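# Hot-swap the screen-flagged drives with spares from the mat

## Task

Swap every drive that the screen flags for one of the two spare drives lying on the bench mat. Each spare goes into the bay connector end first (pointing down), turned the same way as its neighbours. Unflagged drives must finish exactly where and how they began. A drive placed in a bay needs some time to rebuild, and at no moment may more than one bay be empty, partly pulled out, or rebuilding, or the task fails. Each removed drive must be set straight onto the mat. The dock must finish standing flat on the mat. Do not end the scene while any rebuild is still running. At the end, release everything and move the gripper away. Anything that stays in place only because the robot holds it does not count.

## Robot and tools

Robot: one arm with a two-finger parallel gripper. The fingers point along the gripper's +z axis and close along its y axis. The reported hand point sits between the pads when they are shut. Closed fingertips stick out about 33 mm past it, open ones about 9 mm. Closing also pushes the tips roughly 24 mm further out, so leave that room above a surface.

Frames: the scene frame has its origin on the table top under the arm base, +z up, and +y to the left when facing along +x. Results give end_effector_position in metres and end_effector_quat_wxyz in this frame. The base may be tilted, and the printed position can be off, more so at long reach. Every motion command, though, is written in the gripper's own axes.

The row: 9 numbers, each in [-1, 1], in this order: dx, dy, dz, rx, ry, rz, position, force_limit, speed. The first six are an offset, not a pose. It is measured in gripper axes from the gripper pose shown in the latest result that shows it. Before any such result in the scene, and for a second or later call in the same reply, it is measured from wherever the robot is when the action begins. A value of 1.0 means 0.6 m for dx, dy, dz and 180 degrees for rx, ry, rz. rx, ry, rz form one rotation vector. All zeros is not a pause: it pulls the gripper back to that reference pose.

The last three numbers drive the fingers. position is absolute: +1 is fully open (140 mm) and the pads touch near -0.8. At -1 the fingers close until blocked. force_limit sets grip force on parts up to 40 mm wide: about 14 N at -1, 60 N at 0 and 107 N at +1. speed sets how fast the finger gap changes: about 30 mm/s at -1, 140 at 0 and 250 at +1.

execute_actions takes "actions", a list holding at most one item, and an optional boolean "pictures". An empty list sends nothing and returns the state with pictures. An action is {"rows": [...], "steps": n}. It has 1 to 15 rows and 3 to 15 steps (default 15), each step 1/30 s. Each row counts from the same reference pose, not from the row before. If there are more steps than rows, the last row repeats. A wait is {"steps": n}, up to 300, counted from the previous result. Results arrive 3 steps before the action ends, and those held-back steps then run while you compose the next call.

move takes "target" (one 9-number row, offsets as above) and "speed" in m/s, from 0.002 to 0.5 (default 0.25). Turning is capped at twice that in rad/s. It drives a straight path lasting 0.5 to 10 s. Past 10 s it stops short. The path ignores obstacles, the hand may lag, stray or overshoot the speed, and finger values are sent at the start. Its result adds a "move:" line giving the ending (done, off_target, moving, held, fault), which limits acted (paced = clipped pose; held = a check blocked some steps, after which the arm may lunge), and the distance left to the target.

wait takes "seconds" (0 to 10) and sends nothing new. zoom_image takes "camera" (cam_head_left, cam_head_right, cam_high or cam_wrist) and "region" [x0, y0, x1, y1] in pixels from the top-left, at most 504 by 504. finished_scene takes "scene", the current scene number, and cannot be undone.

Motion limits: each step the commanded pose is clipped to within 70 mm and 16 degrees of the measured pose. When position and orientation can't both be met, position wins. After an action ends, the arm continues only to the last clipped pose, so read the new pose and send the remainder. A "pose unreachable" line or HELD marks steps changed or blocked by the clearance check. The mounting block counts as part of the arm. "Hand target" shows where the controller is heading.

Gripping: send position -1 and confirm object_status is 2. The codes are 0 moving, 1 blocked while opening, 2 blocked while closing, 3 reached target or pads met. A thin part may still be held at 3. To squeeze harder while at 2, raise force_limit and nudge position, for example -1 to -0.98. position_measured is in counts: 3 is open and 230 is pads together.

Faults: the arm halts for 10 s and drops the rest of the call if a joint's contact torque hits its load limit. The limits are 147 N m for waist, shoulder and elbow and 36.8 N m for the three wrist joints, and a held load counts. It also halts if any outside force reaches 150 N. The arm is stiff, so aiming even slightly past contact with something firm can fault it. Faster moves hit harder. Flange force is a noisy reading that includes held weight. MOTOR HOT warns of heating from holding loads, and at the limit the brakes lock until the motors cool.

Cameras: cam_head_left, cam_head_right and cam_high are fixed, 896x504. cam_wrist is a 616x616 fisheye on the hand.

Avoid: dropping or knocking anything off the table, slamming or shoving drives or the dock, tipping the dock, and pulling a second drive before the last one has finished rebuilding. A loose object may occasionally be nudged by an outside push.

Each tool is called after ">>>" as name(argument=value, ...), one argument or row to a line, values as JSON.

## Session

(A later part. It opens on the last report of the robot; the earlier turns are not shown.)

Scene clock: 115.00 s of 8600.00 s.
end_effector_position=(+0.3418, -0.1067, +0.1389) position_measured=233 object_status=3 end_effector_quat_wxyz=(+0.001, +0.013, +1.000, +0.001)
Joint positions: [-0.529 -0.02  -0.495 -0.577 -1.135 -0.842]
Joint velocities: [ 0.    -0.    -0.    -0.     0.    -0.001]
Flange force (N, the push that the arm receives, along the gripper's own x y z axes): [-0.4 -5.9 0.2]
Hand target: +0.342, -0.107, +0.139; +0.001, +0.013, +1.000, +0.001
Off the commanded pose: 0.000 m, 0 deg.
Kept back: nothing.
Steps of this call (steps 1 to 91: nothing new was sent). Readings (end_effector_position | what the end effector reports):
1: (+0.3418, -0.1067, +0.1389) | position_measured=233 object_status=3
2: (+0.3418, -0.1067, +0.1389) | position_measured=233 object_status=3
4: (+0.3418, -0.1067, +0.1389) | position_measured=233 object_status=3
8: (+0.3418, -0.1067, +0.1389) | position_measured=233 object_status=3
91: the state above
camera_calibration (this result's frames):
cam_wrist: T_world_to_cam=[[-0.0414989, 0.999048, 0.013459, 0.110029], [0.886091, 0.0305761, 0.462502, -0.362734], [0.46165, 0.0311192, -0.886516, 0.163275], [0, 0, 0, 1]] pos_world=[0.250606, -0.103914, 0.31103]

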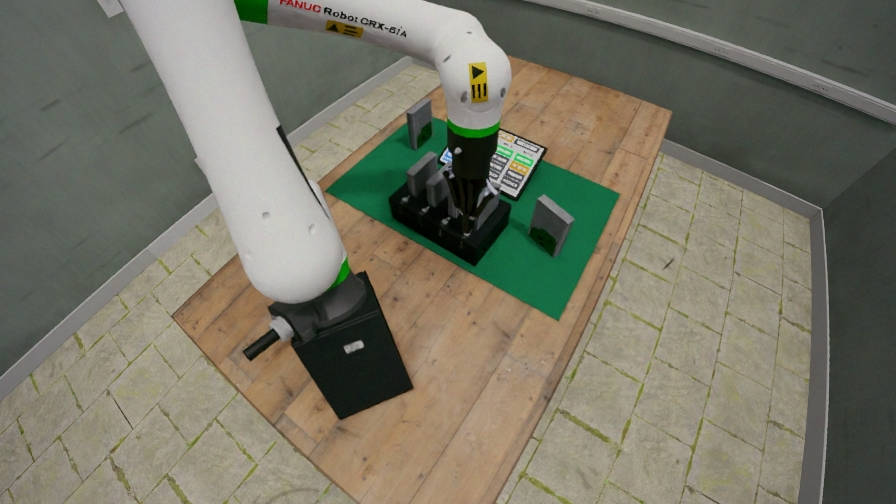

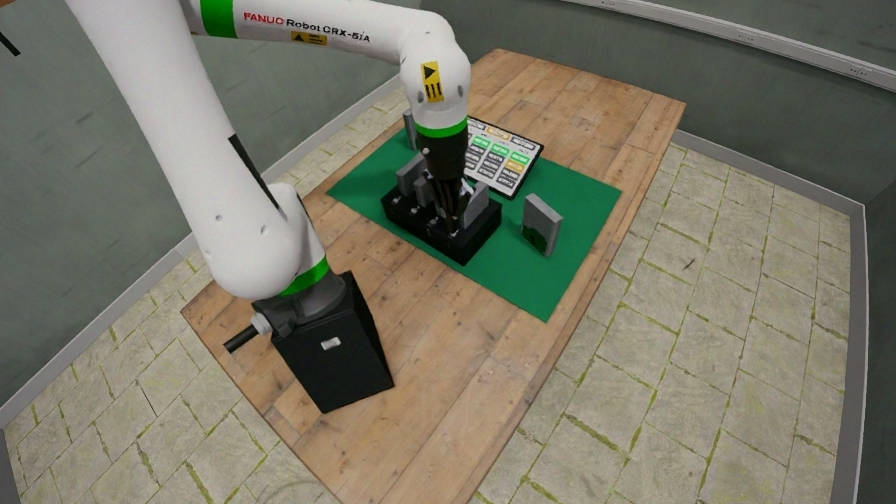

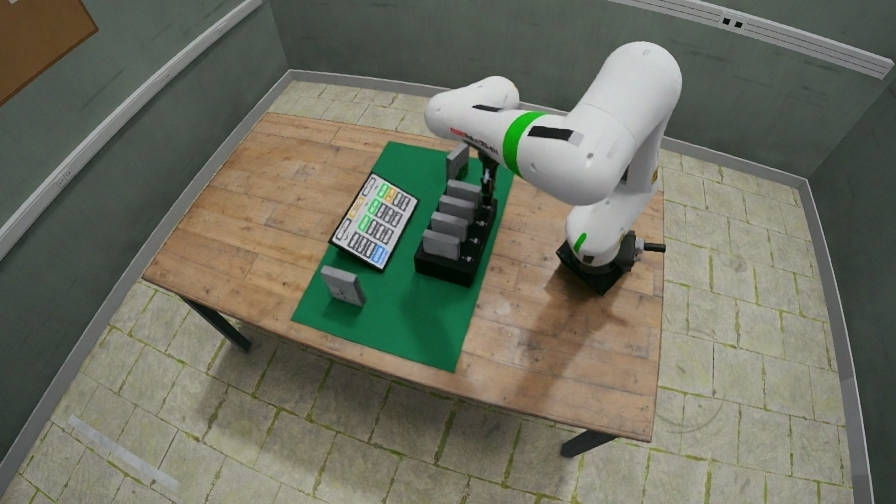

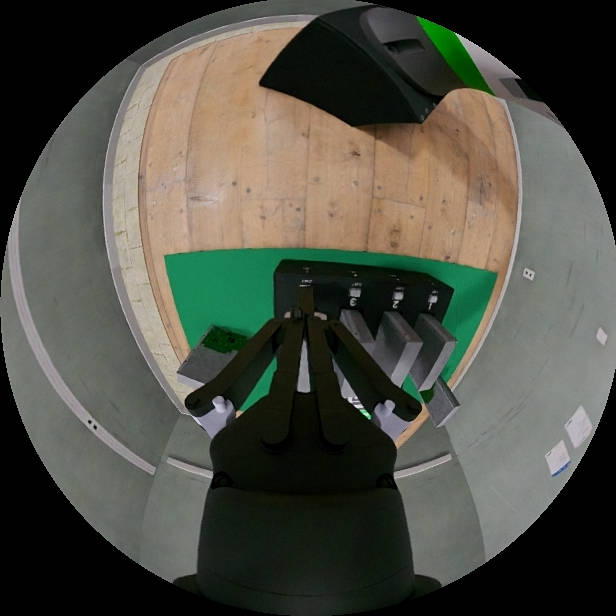

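>>> wait(
  seconds=5,
)

>>> zoom_image(
  camera="cam_high",
  region=[320,165,430,280],
)

Scene clock: 120.07 s of 8600.00 s.
end_effector_position=(+0.3418, -0.1067, +0.1389) position_measured=233 object_status=3 end_effector_quat_wxyz=(+0.001, +0.013, +1.000, +0.001)
Joint positions: [-0.529 -0.02  -0.495 -0.577 -1.135 -0.842]
Joint velocities: [-0.    -0.001 -0.001 -0.     0.001 -0.   ]
Flange force (N, the push that the arm receives, along the gripper's own x y z axes): [1.8 4.0 0.9]
Hand target: +0.342, -0.107, +0.139; +0.001, +0.013, +1.000, +0.001
Off the commanded pose: 0.000 m, 0 deg.
Kept back: nothing.
Steps of this call (steps 1 to 152: nothing new was sent). Readings (end_effector_position | what the end effector reports):
1: (+0.3418, -0.1067, +0.1389) | position_measured=233 object_status=3
2: (+0.3418, -0.1067, +0.1389) | position_measured=233 object_status=3
4: (+0.3418, -0.1067, +0.1389) | position_measured=233 object_status=3
8: (+0.3418, -0.1067, +0.1389) | position_measured=233 object_status=3
152: the state above
camera_calibration (this result's frames):
cam_wrist: T_world_to_cam=[[-0.0414991, 0.999048, 0.0134591, 0.110029], [0.886091, 0.0305762, 0.462502, -0.362734], [0.46165, 0.0311193, -0.886516, 0.163275], [0, 0, 0, 1]] pos_world=[0.250605, -0.103914, 0.31103]

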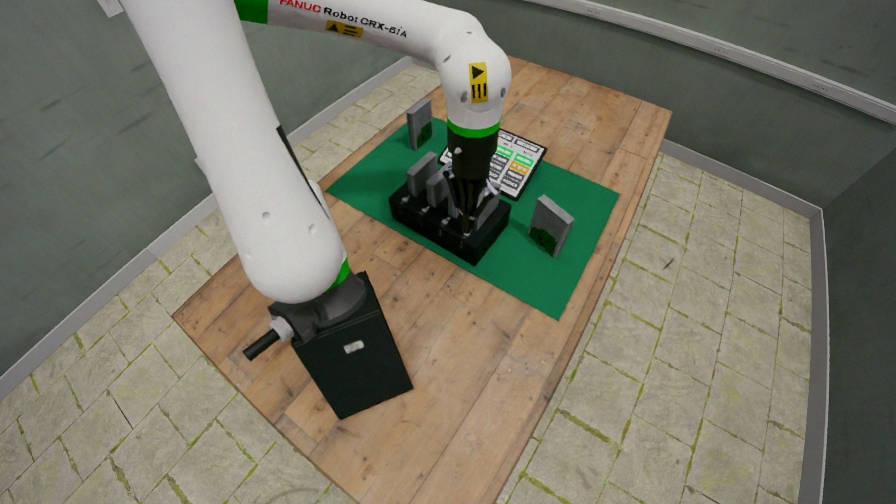

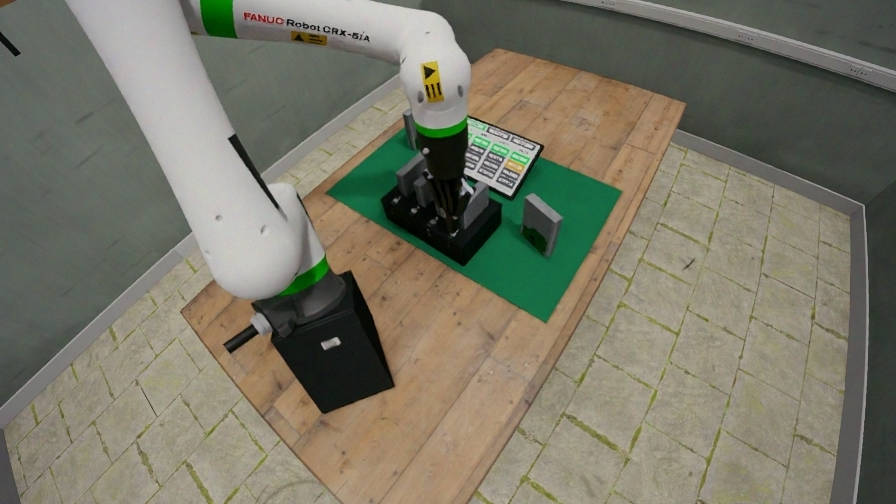

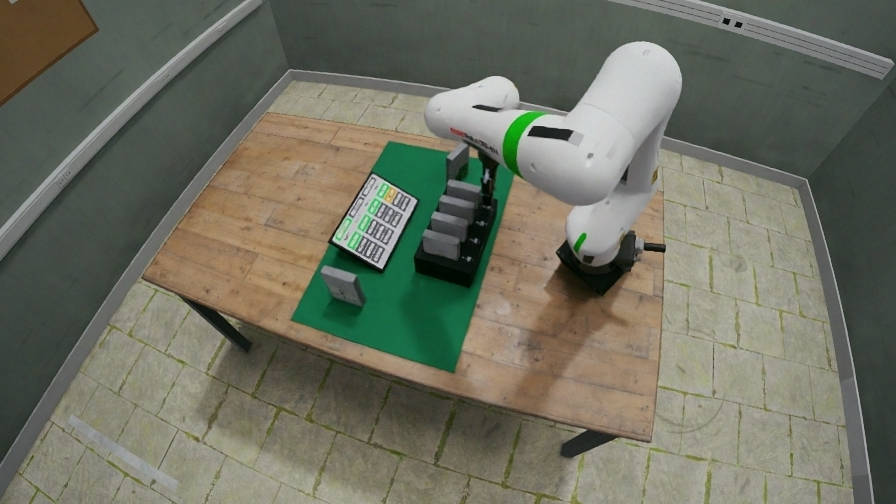

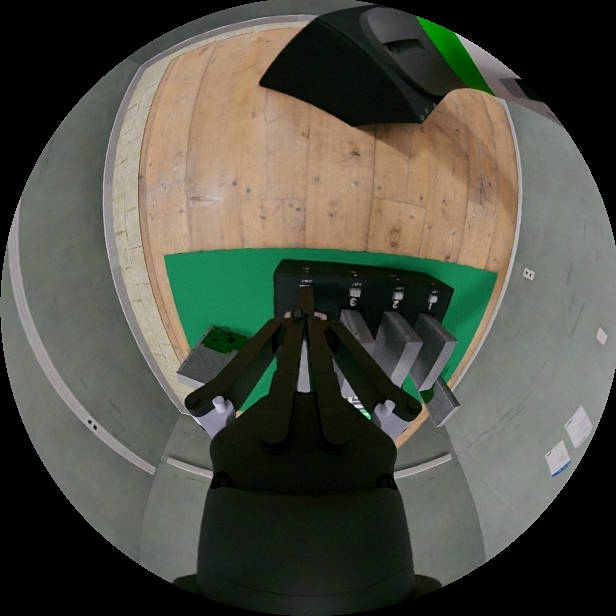

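Region (320, 165, 430, 280) of cam_high's 896x504 image, scaled by 4.383, with more detail than that image has; it fills the left 482 columns of this view, and the rest is white.

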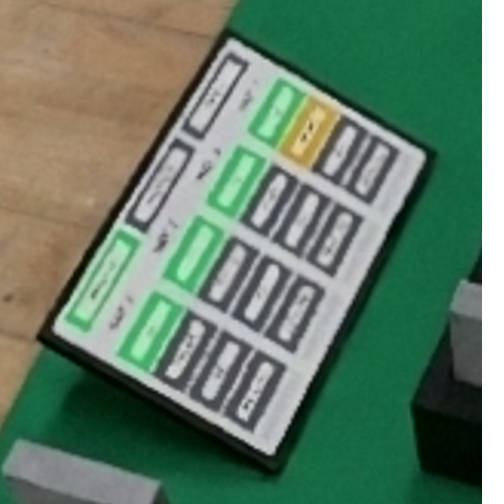

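>>> move(
  target=[0,0,0.0257,0,0,0,-1,0,0],
  speed=0.012,
)

Scene clock: 121.80 s of 8600.00 s.
end_effector_position=(+0.3418, -0.1066, +0.1235) position_measured=233 object_status=3 end_effector_quat_wxyz=(+0.001, +0.013, +1.000, +0.001)
Joint positions: [-0.509  0.001 -0.511 -0.589 -1.096 -0.836]
Joint velocities: [ 0.    -0.    -0.     0.     0.001 -0.   ]
Flange force (N, the push that the arm receives, along the gripper's own x y z axes): [4.4 3.6 -8.2]
Hand target: +0.342, -0.107, +0.124; +0.001, +0.013, +1.000, +0.001
Off the commanded pose: 0.000 m, 0 deg.
Kept back: nothing.
move: done
camera_calibration (this result's frames):
cam_wrist: T_world_to_cam=[[-0.0414431, 0.99905, 0.0134439, 0.110186], [0.886085, 0.0305331, 0.462517, -0.355597], [0.461667, 0.0310805, -0.886509, 0.149605], [0, 0, 0, 1]] pos_world=[0.250588, -0.103873, 0.295615]

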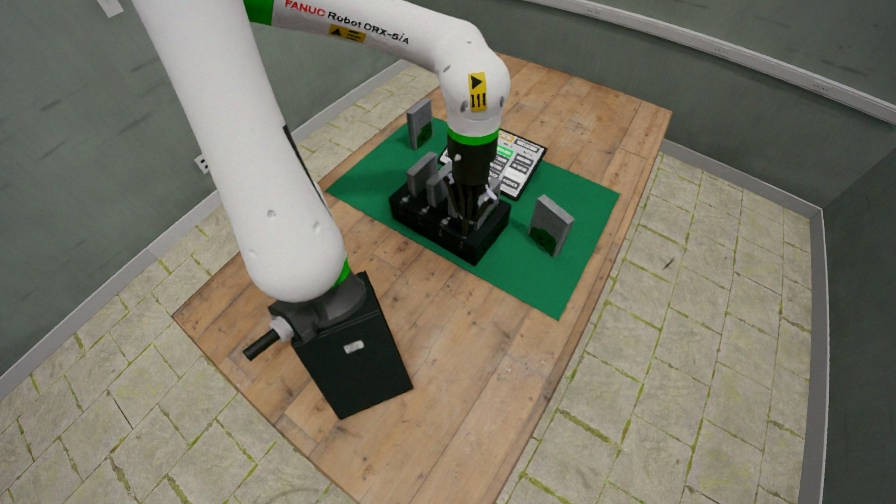

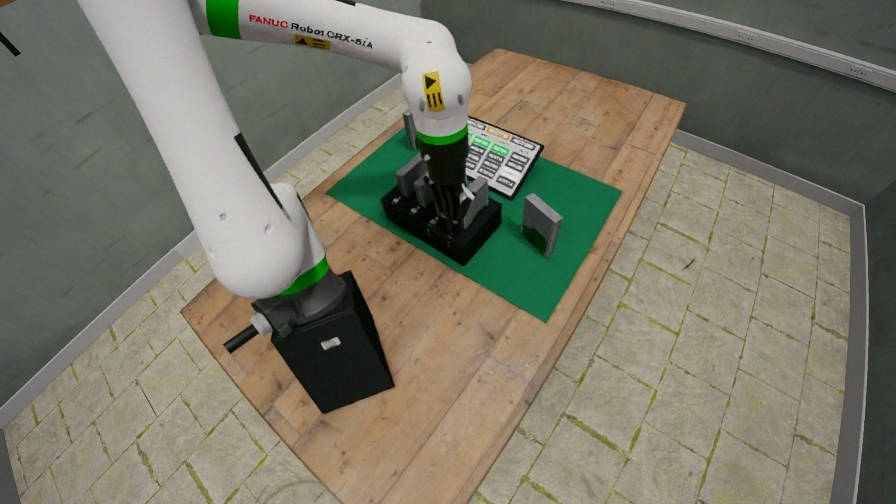

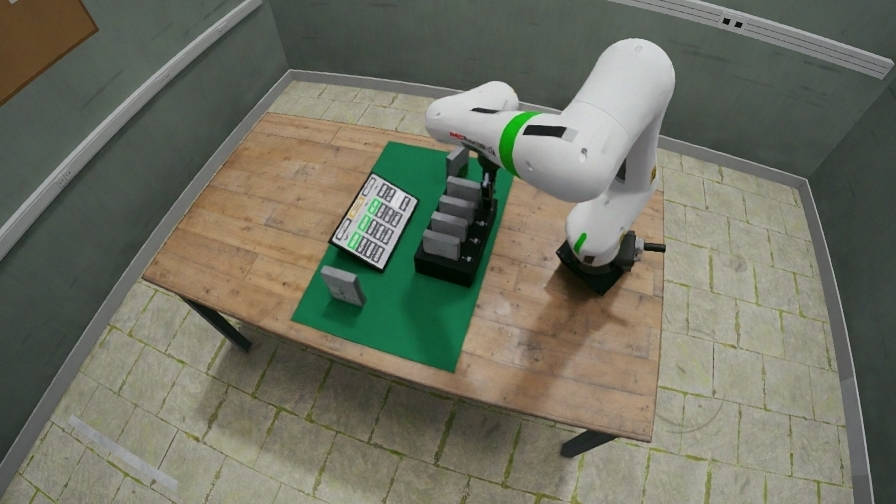

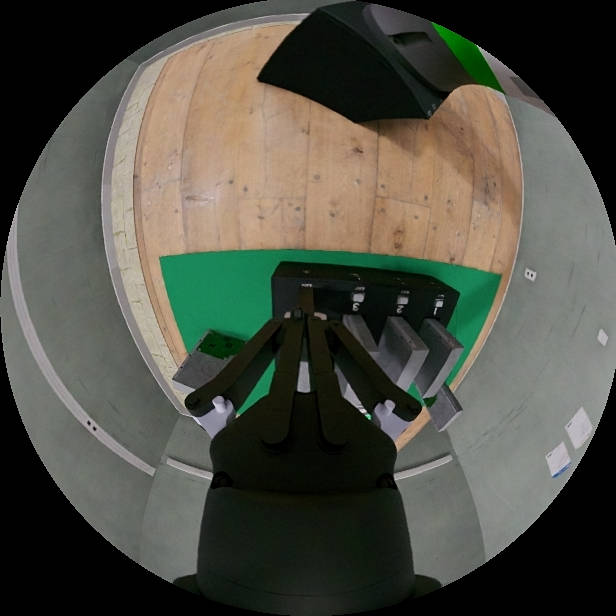

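Ejected.

>>> move(
  target=[0,0,-0.0525,0,0,0,-0.3,0,0],
  speed=0.06,
)

>>> move(
  target=[-0.13,0,0,0,0,0,-0.3,0,0],
  speed=0.06,
)

>>> zoom_image(
  camera="cam_wrist",
  region=[208,200,408,400],
)

>>> move(
  target=[0,0,0,0,0,0,-1,0,-0.5],
)

Scene clock: 123.67 s of 8600.00 s.
end_effector_position=(+0.3418, -0.1067, +0.1550) position_measured=167 object_status=3 end_effector_quat_wxyz=(+0.001, +0.013, +1.000, +0.001)
Joint positions: [-0.55  -0.039 -0.478 -0.566 -1.177 -0.846]
Joint velocities: [-0.     0.    -0.001  0.    -0.001 -0.001]
Flange force (N, the push that the arm receives, along the gripper's own x y z axes): [-0.8 -1.9 -1.5]
Hand target: +0.342, -0.107, +0.155; +0.001, +0.013, +1.000, +0.001
Off the commanded pose: 0.000 m, 0 deg.
Kept back: nothing.
move: done
camera_calibration (this result's frames):
cam_wrist: T_world_to_cam=[[-0.0415533, 0.999046, 0.0134473, 0.109878], [0.886092, 0.0306299, 0.462497, -0.370176], [0.461644, 0.0311338, -0.886519, 0.177517], [0, 0, 0, 1]] pos_world=[0.250626, -0.103961, 0.3271]

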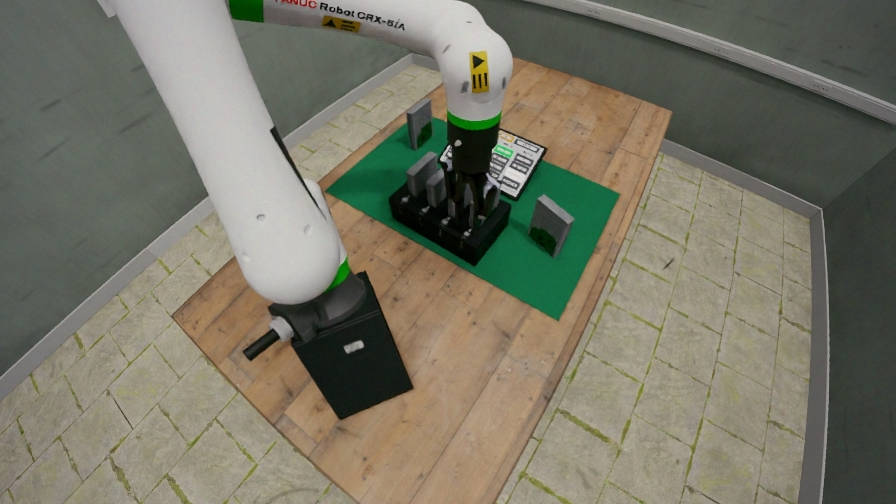

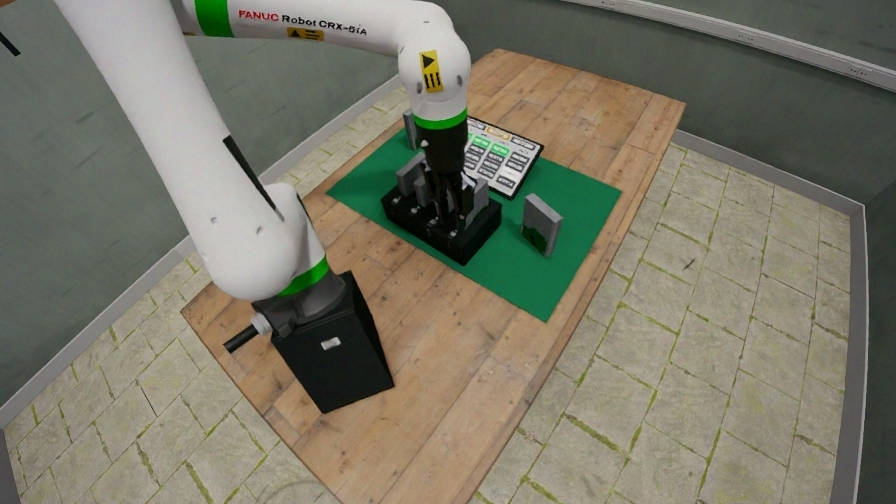

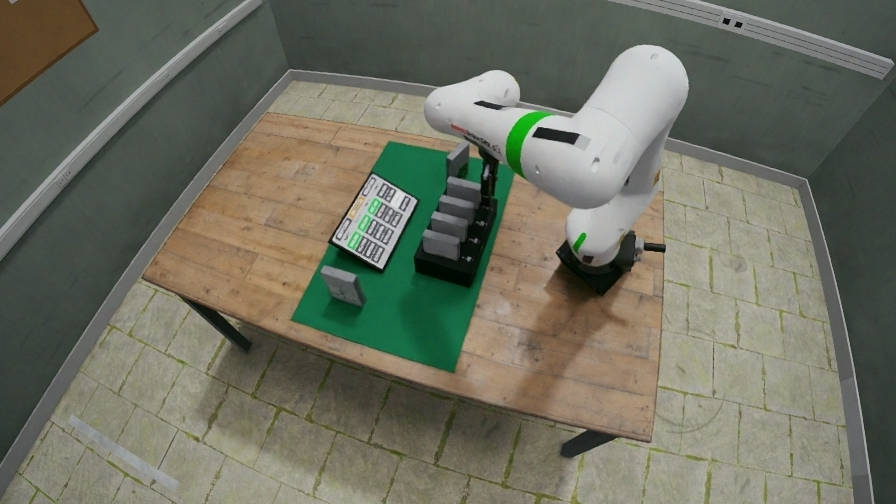

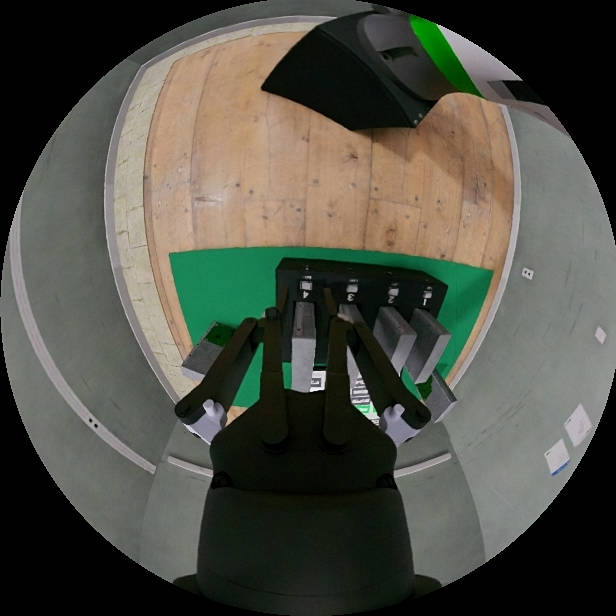

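Scene clock: 125.23 s of 8600.00 s.
end_effector_position=(+0.4198, -0.1084, +0.1549) position_measured=167 object_status=3 end_effector_quat_wxyz=(+0.001, +0.013, +1.000, +0.001)
Joint positions: [-0.471  0.079 -0.306 -0.561 -1.183 -0.943]
Joint velocities: [ 0.    -0.001  0.001  0.     0.001  0.   ]
Flange force (N, the push that the arm receives, along the gripper's own x y z axes): [0.8 3.4 -0.6]
Hand target: +0.420, -0.108, +0.155; +0.001, +0.013, +1.000, +0.001
Off the commanded pose: 0.000 m, 0 deg.
Kept back: nothing.
move: done
camera_calibration (this result's frames):
cam_wrist: T_world_to_cam=[[-0.0415538, 0.999039, 0.0139478, 0.114728], [0.886002, 0.0303925, 0.462684, -0.439243], [0.461816, 0.0315841, -0.886413, 0.14146], [0, 0, 0, 1]] pos_world=[0.328609, -0.105736, 0.327023]

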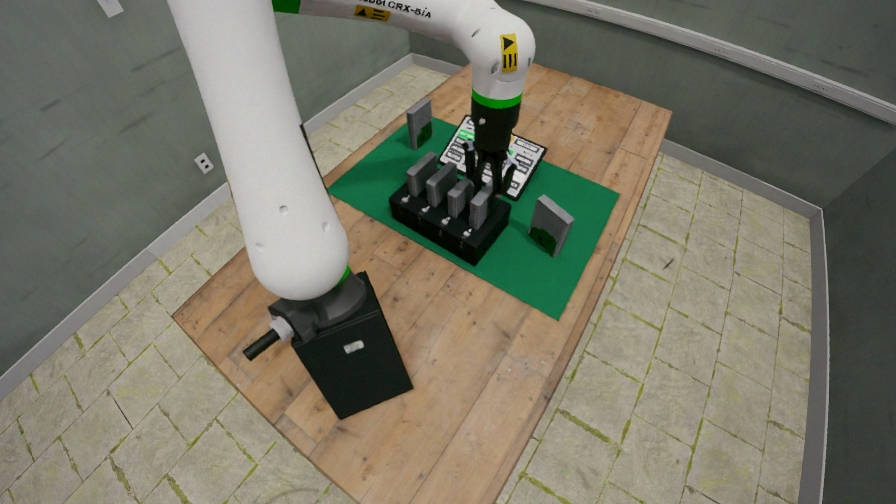

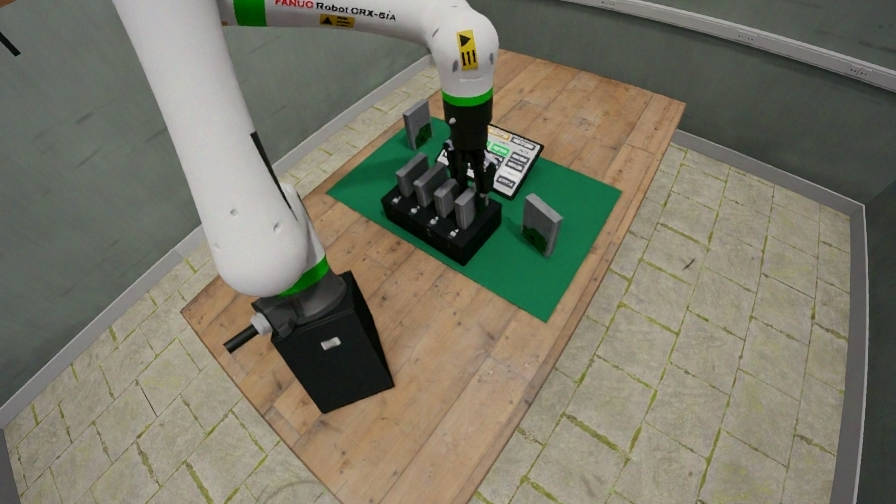

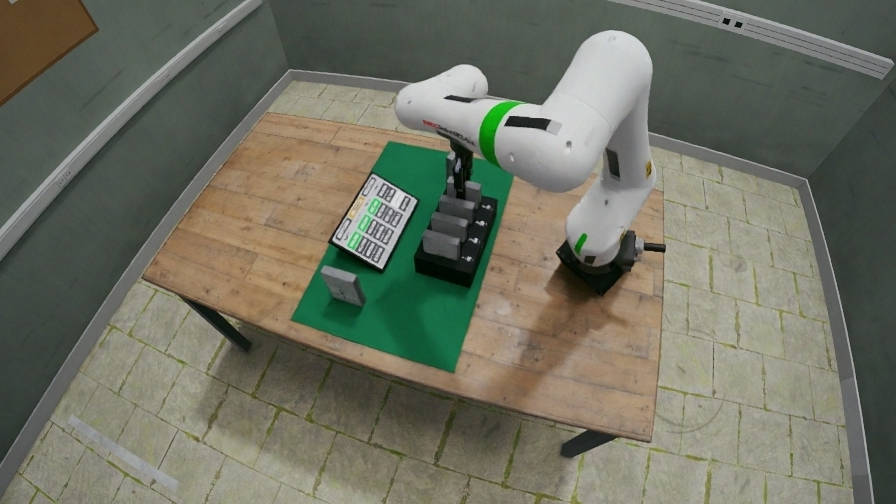

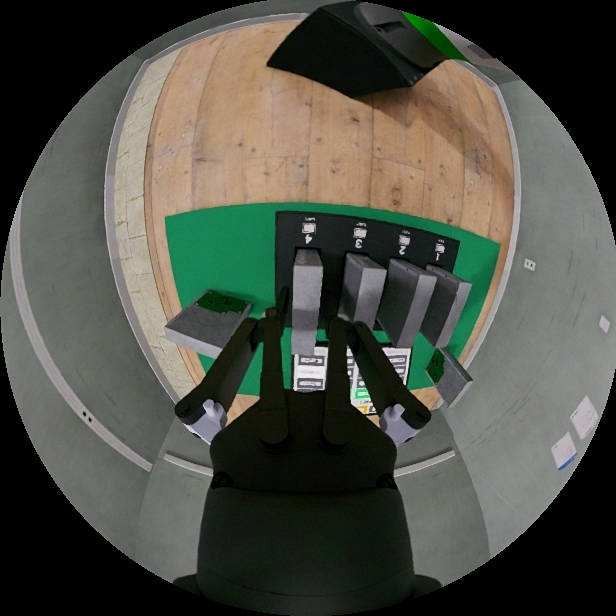

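Region (208, 200, 408, 400) of cam_wrist's 616x616 image, scaled by 2.520, with more detail than that image has.

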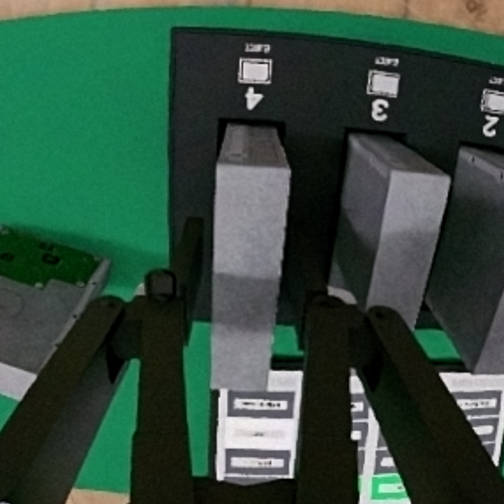

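Scene clock: 125.73 s of 8600.00 s.
end_effector_position=(+0.4198, -0.1084, +0.1550) position_measured=194 object_status=2 end_effector_quat_wxyz=(+0.001, +0.013, +1.000, +0.001)
Joint positions: [-0.471  0.079 -0.306 -0.561 -1.183 -0.943]
Joint velocities: [-0.     0.001  0.    -0.    -0.002  0.   ]
Flange force (N, the push that the arm receives, along the gripper's own x y z axes): [-1.7 1.6 -2.1]
Hand target: +0.420, -0.108, +0.155; +0.001, +0.013, +1.000, +0.001
Off the commanded pose: 0.000 m, 0 deg.
Kept back: nothing.
move: done
camera_calibration (this result's frames):
cam_wrist: T_world_to_cam=[[-0.0416091, 0.999038, 0.0138461, 0.114807], [0.886027, 0.0304905, 0.46263, -0.43924], [0.461763, 0.0315176, -0.886443, 0.141504], [0, 0, 0, 1]] pos_world=[0.328614, -0.105763, 0.327051]

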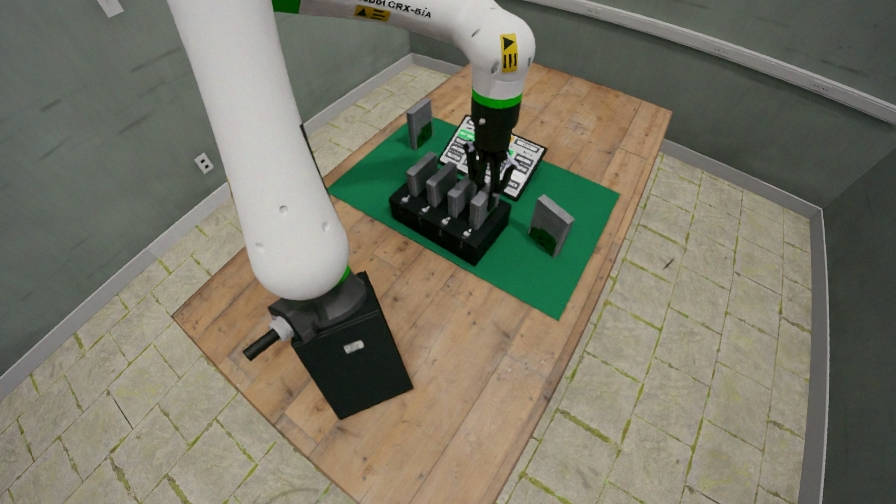

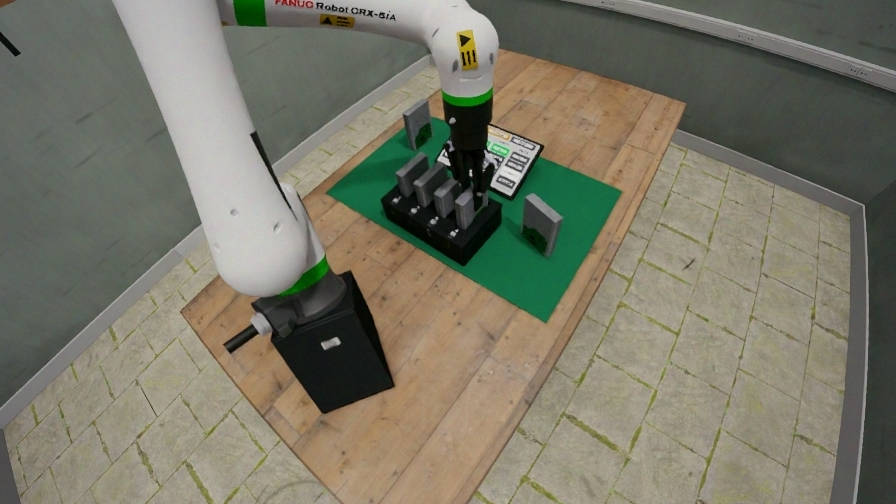

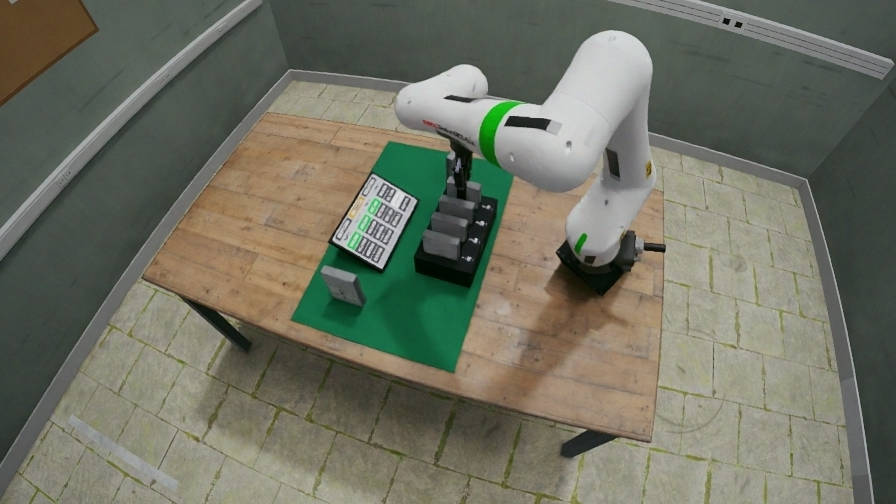

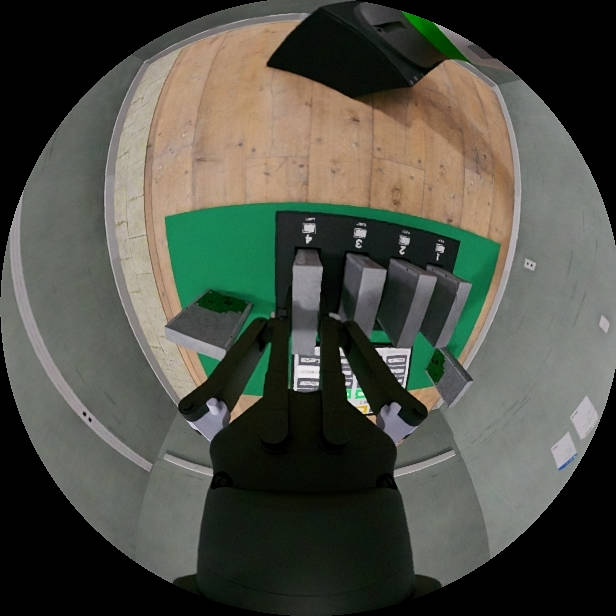

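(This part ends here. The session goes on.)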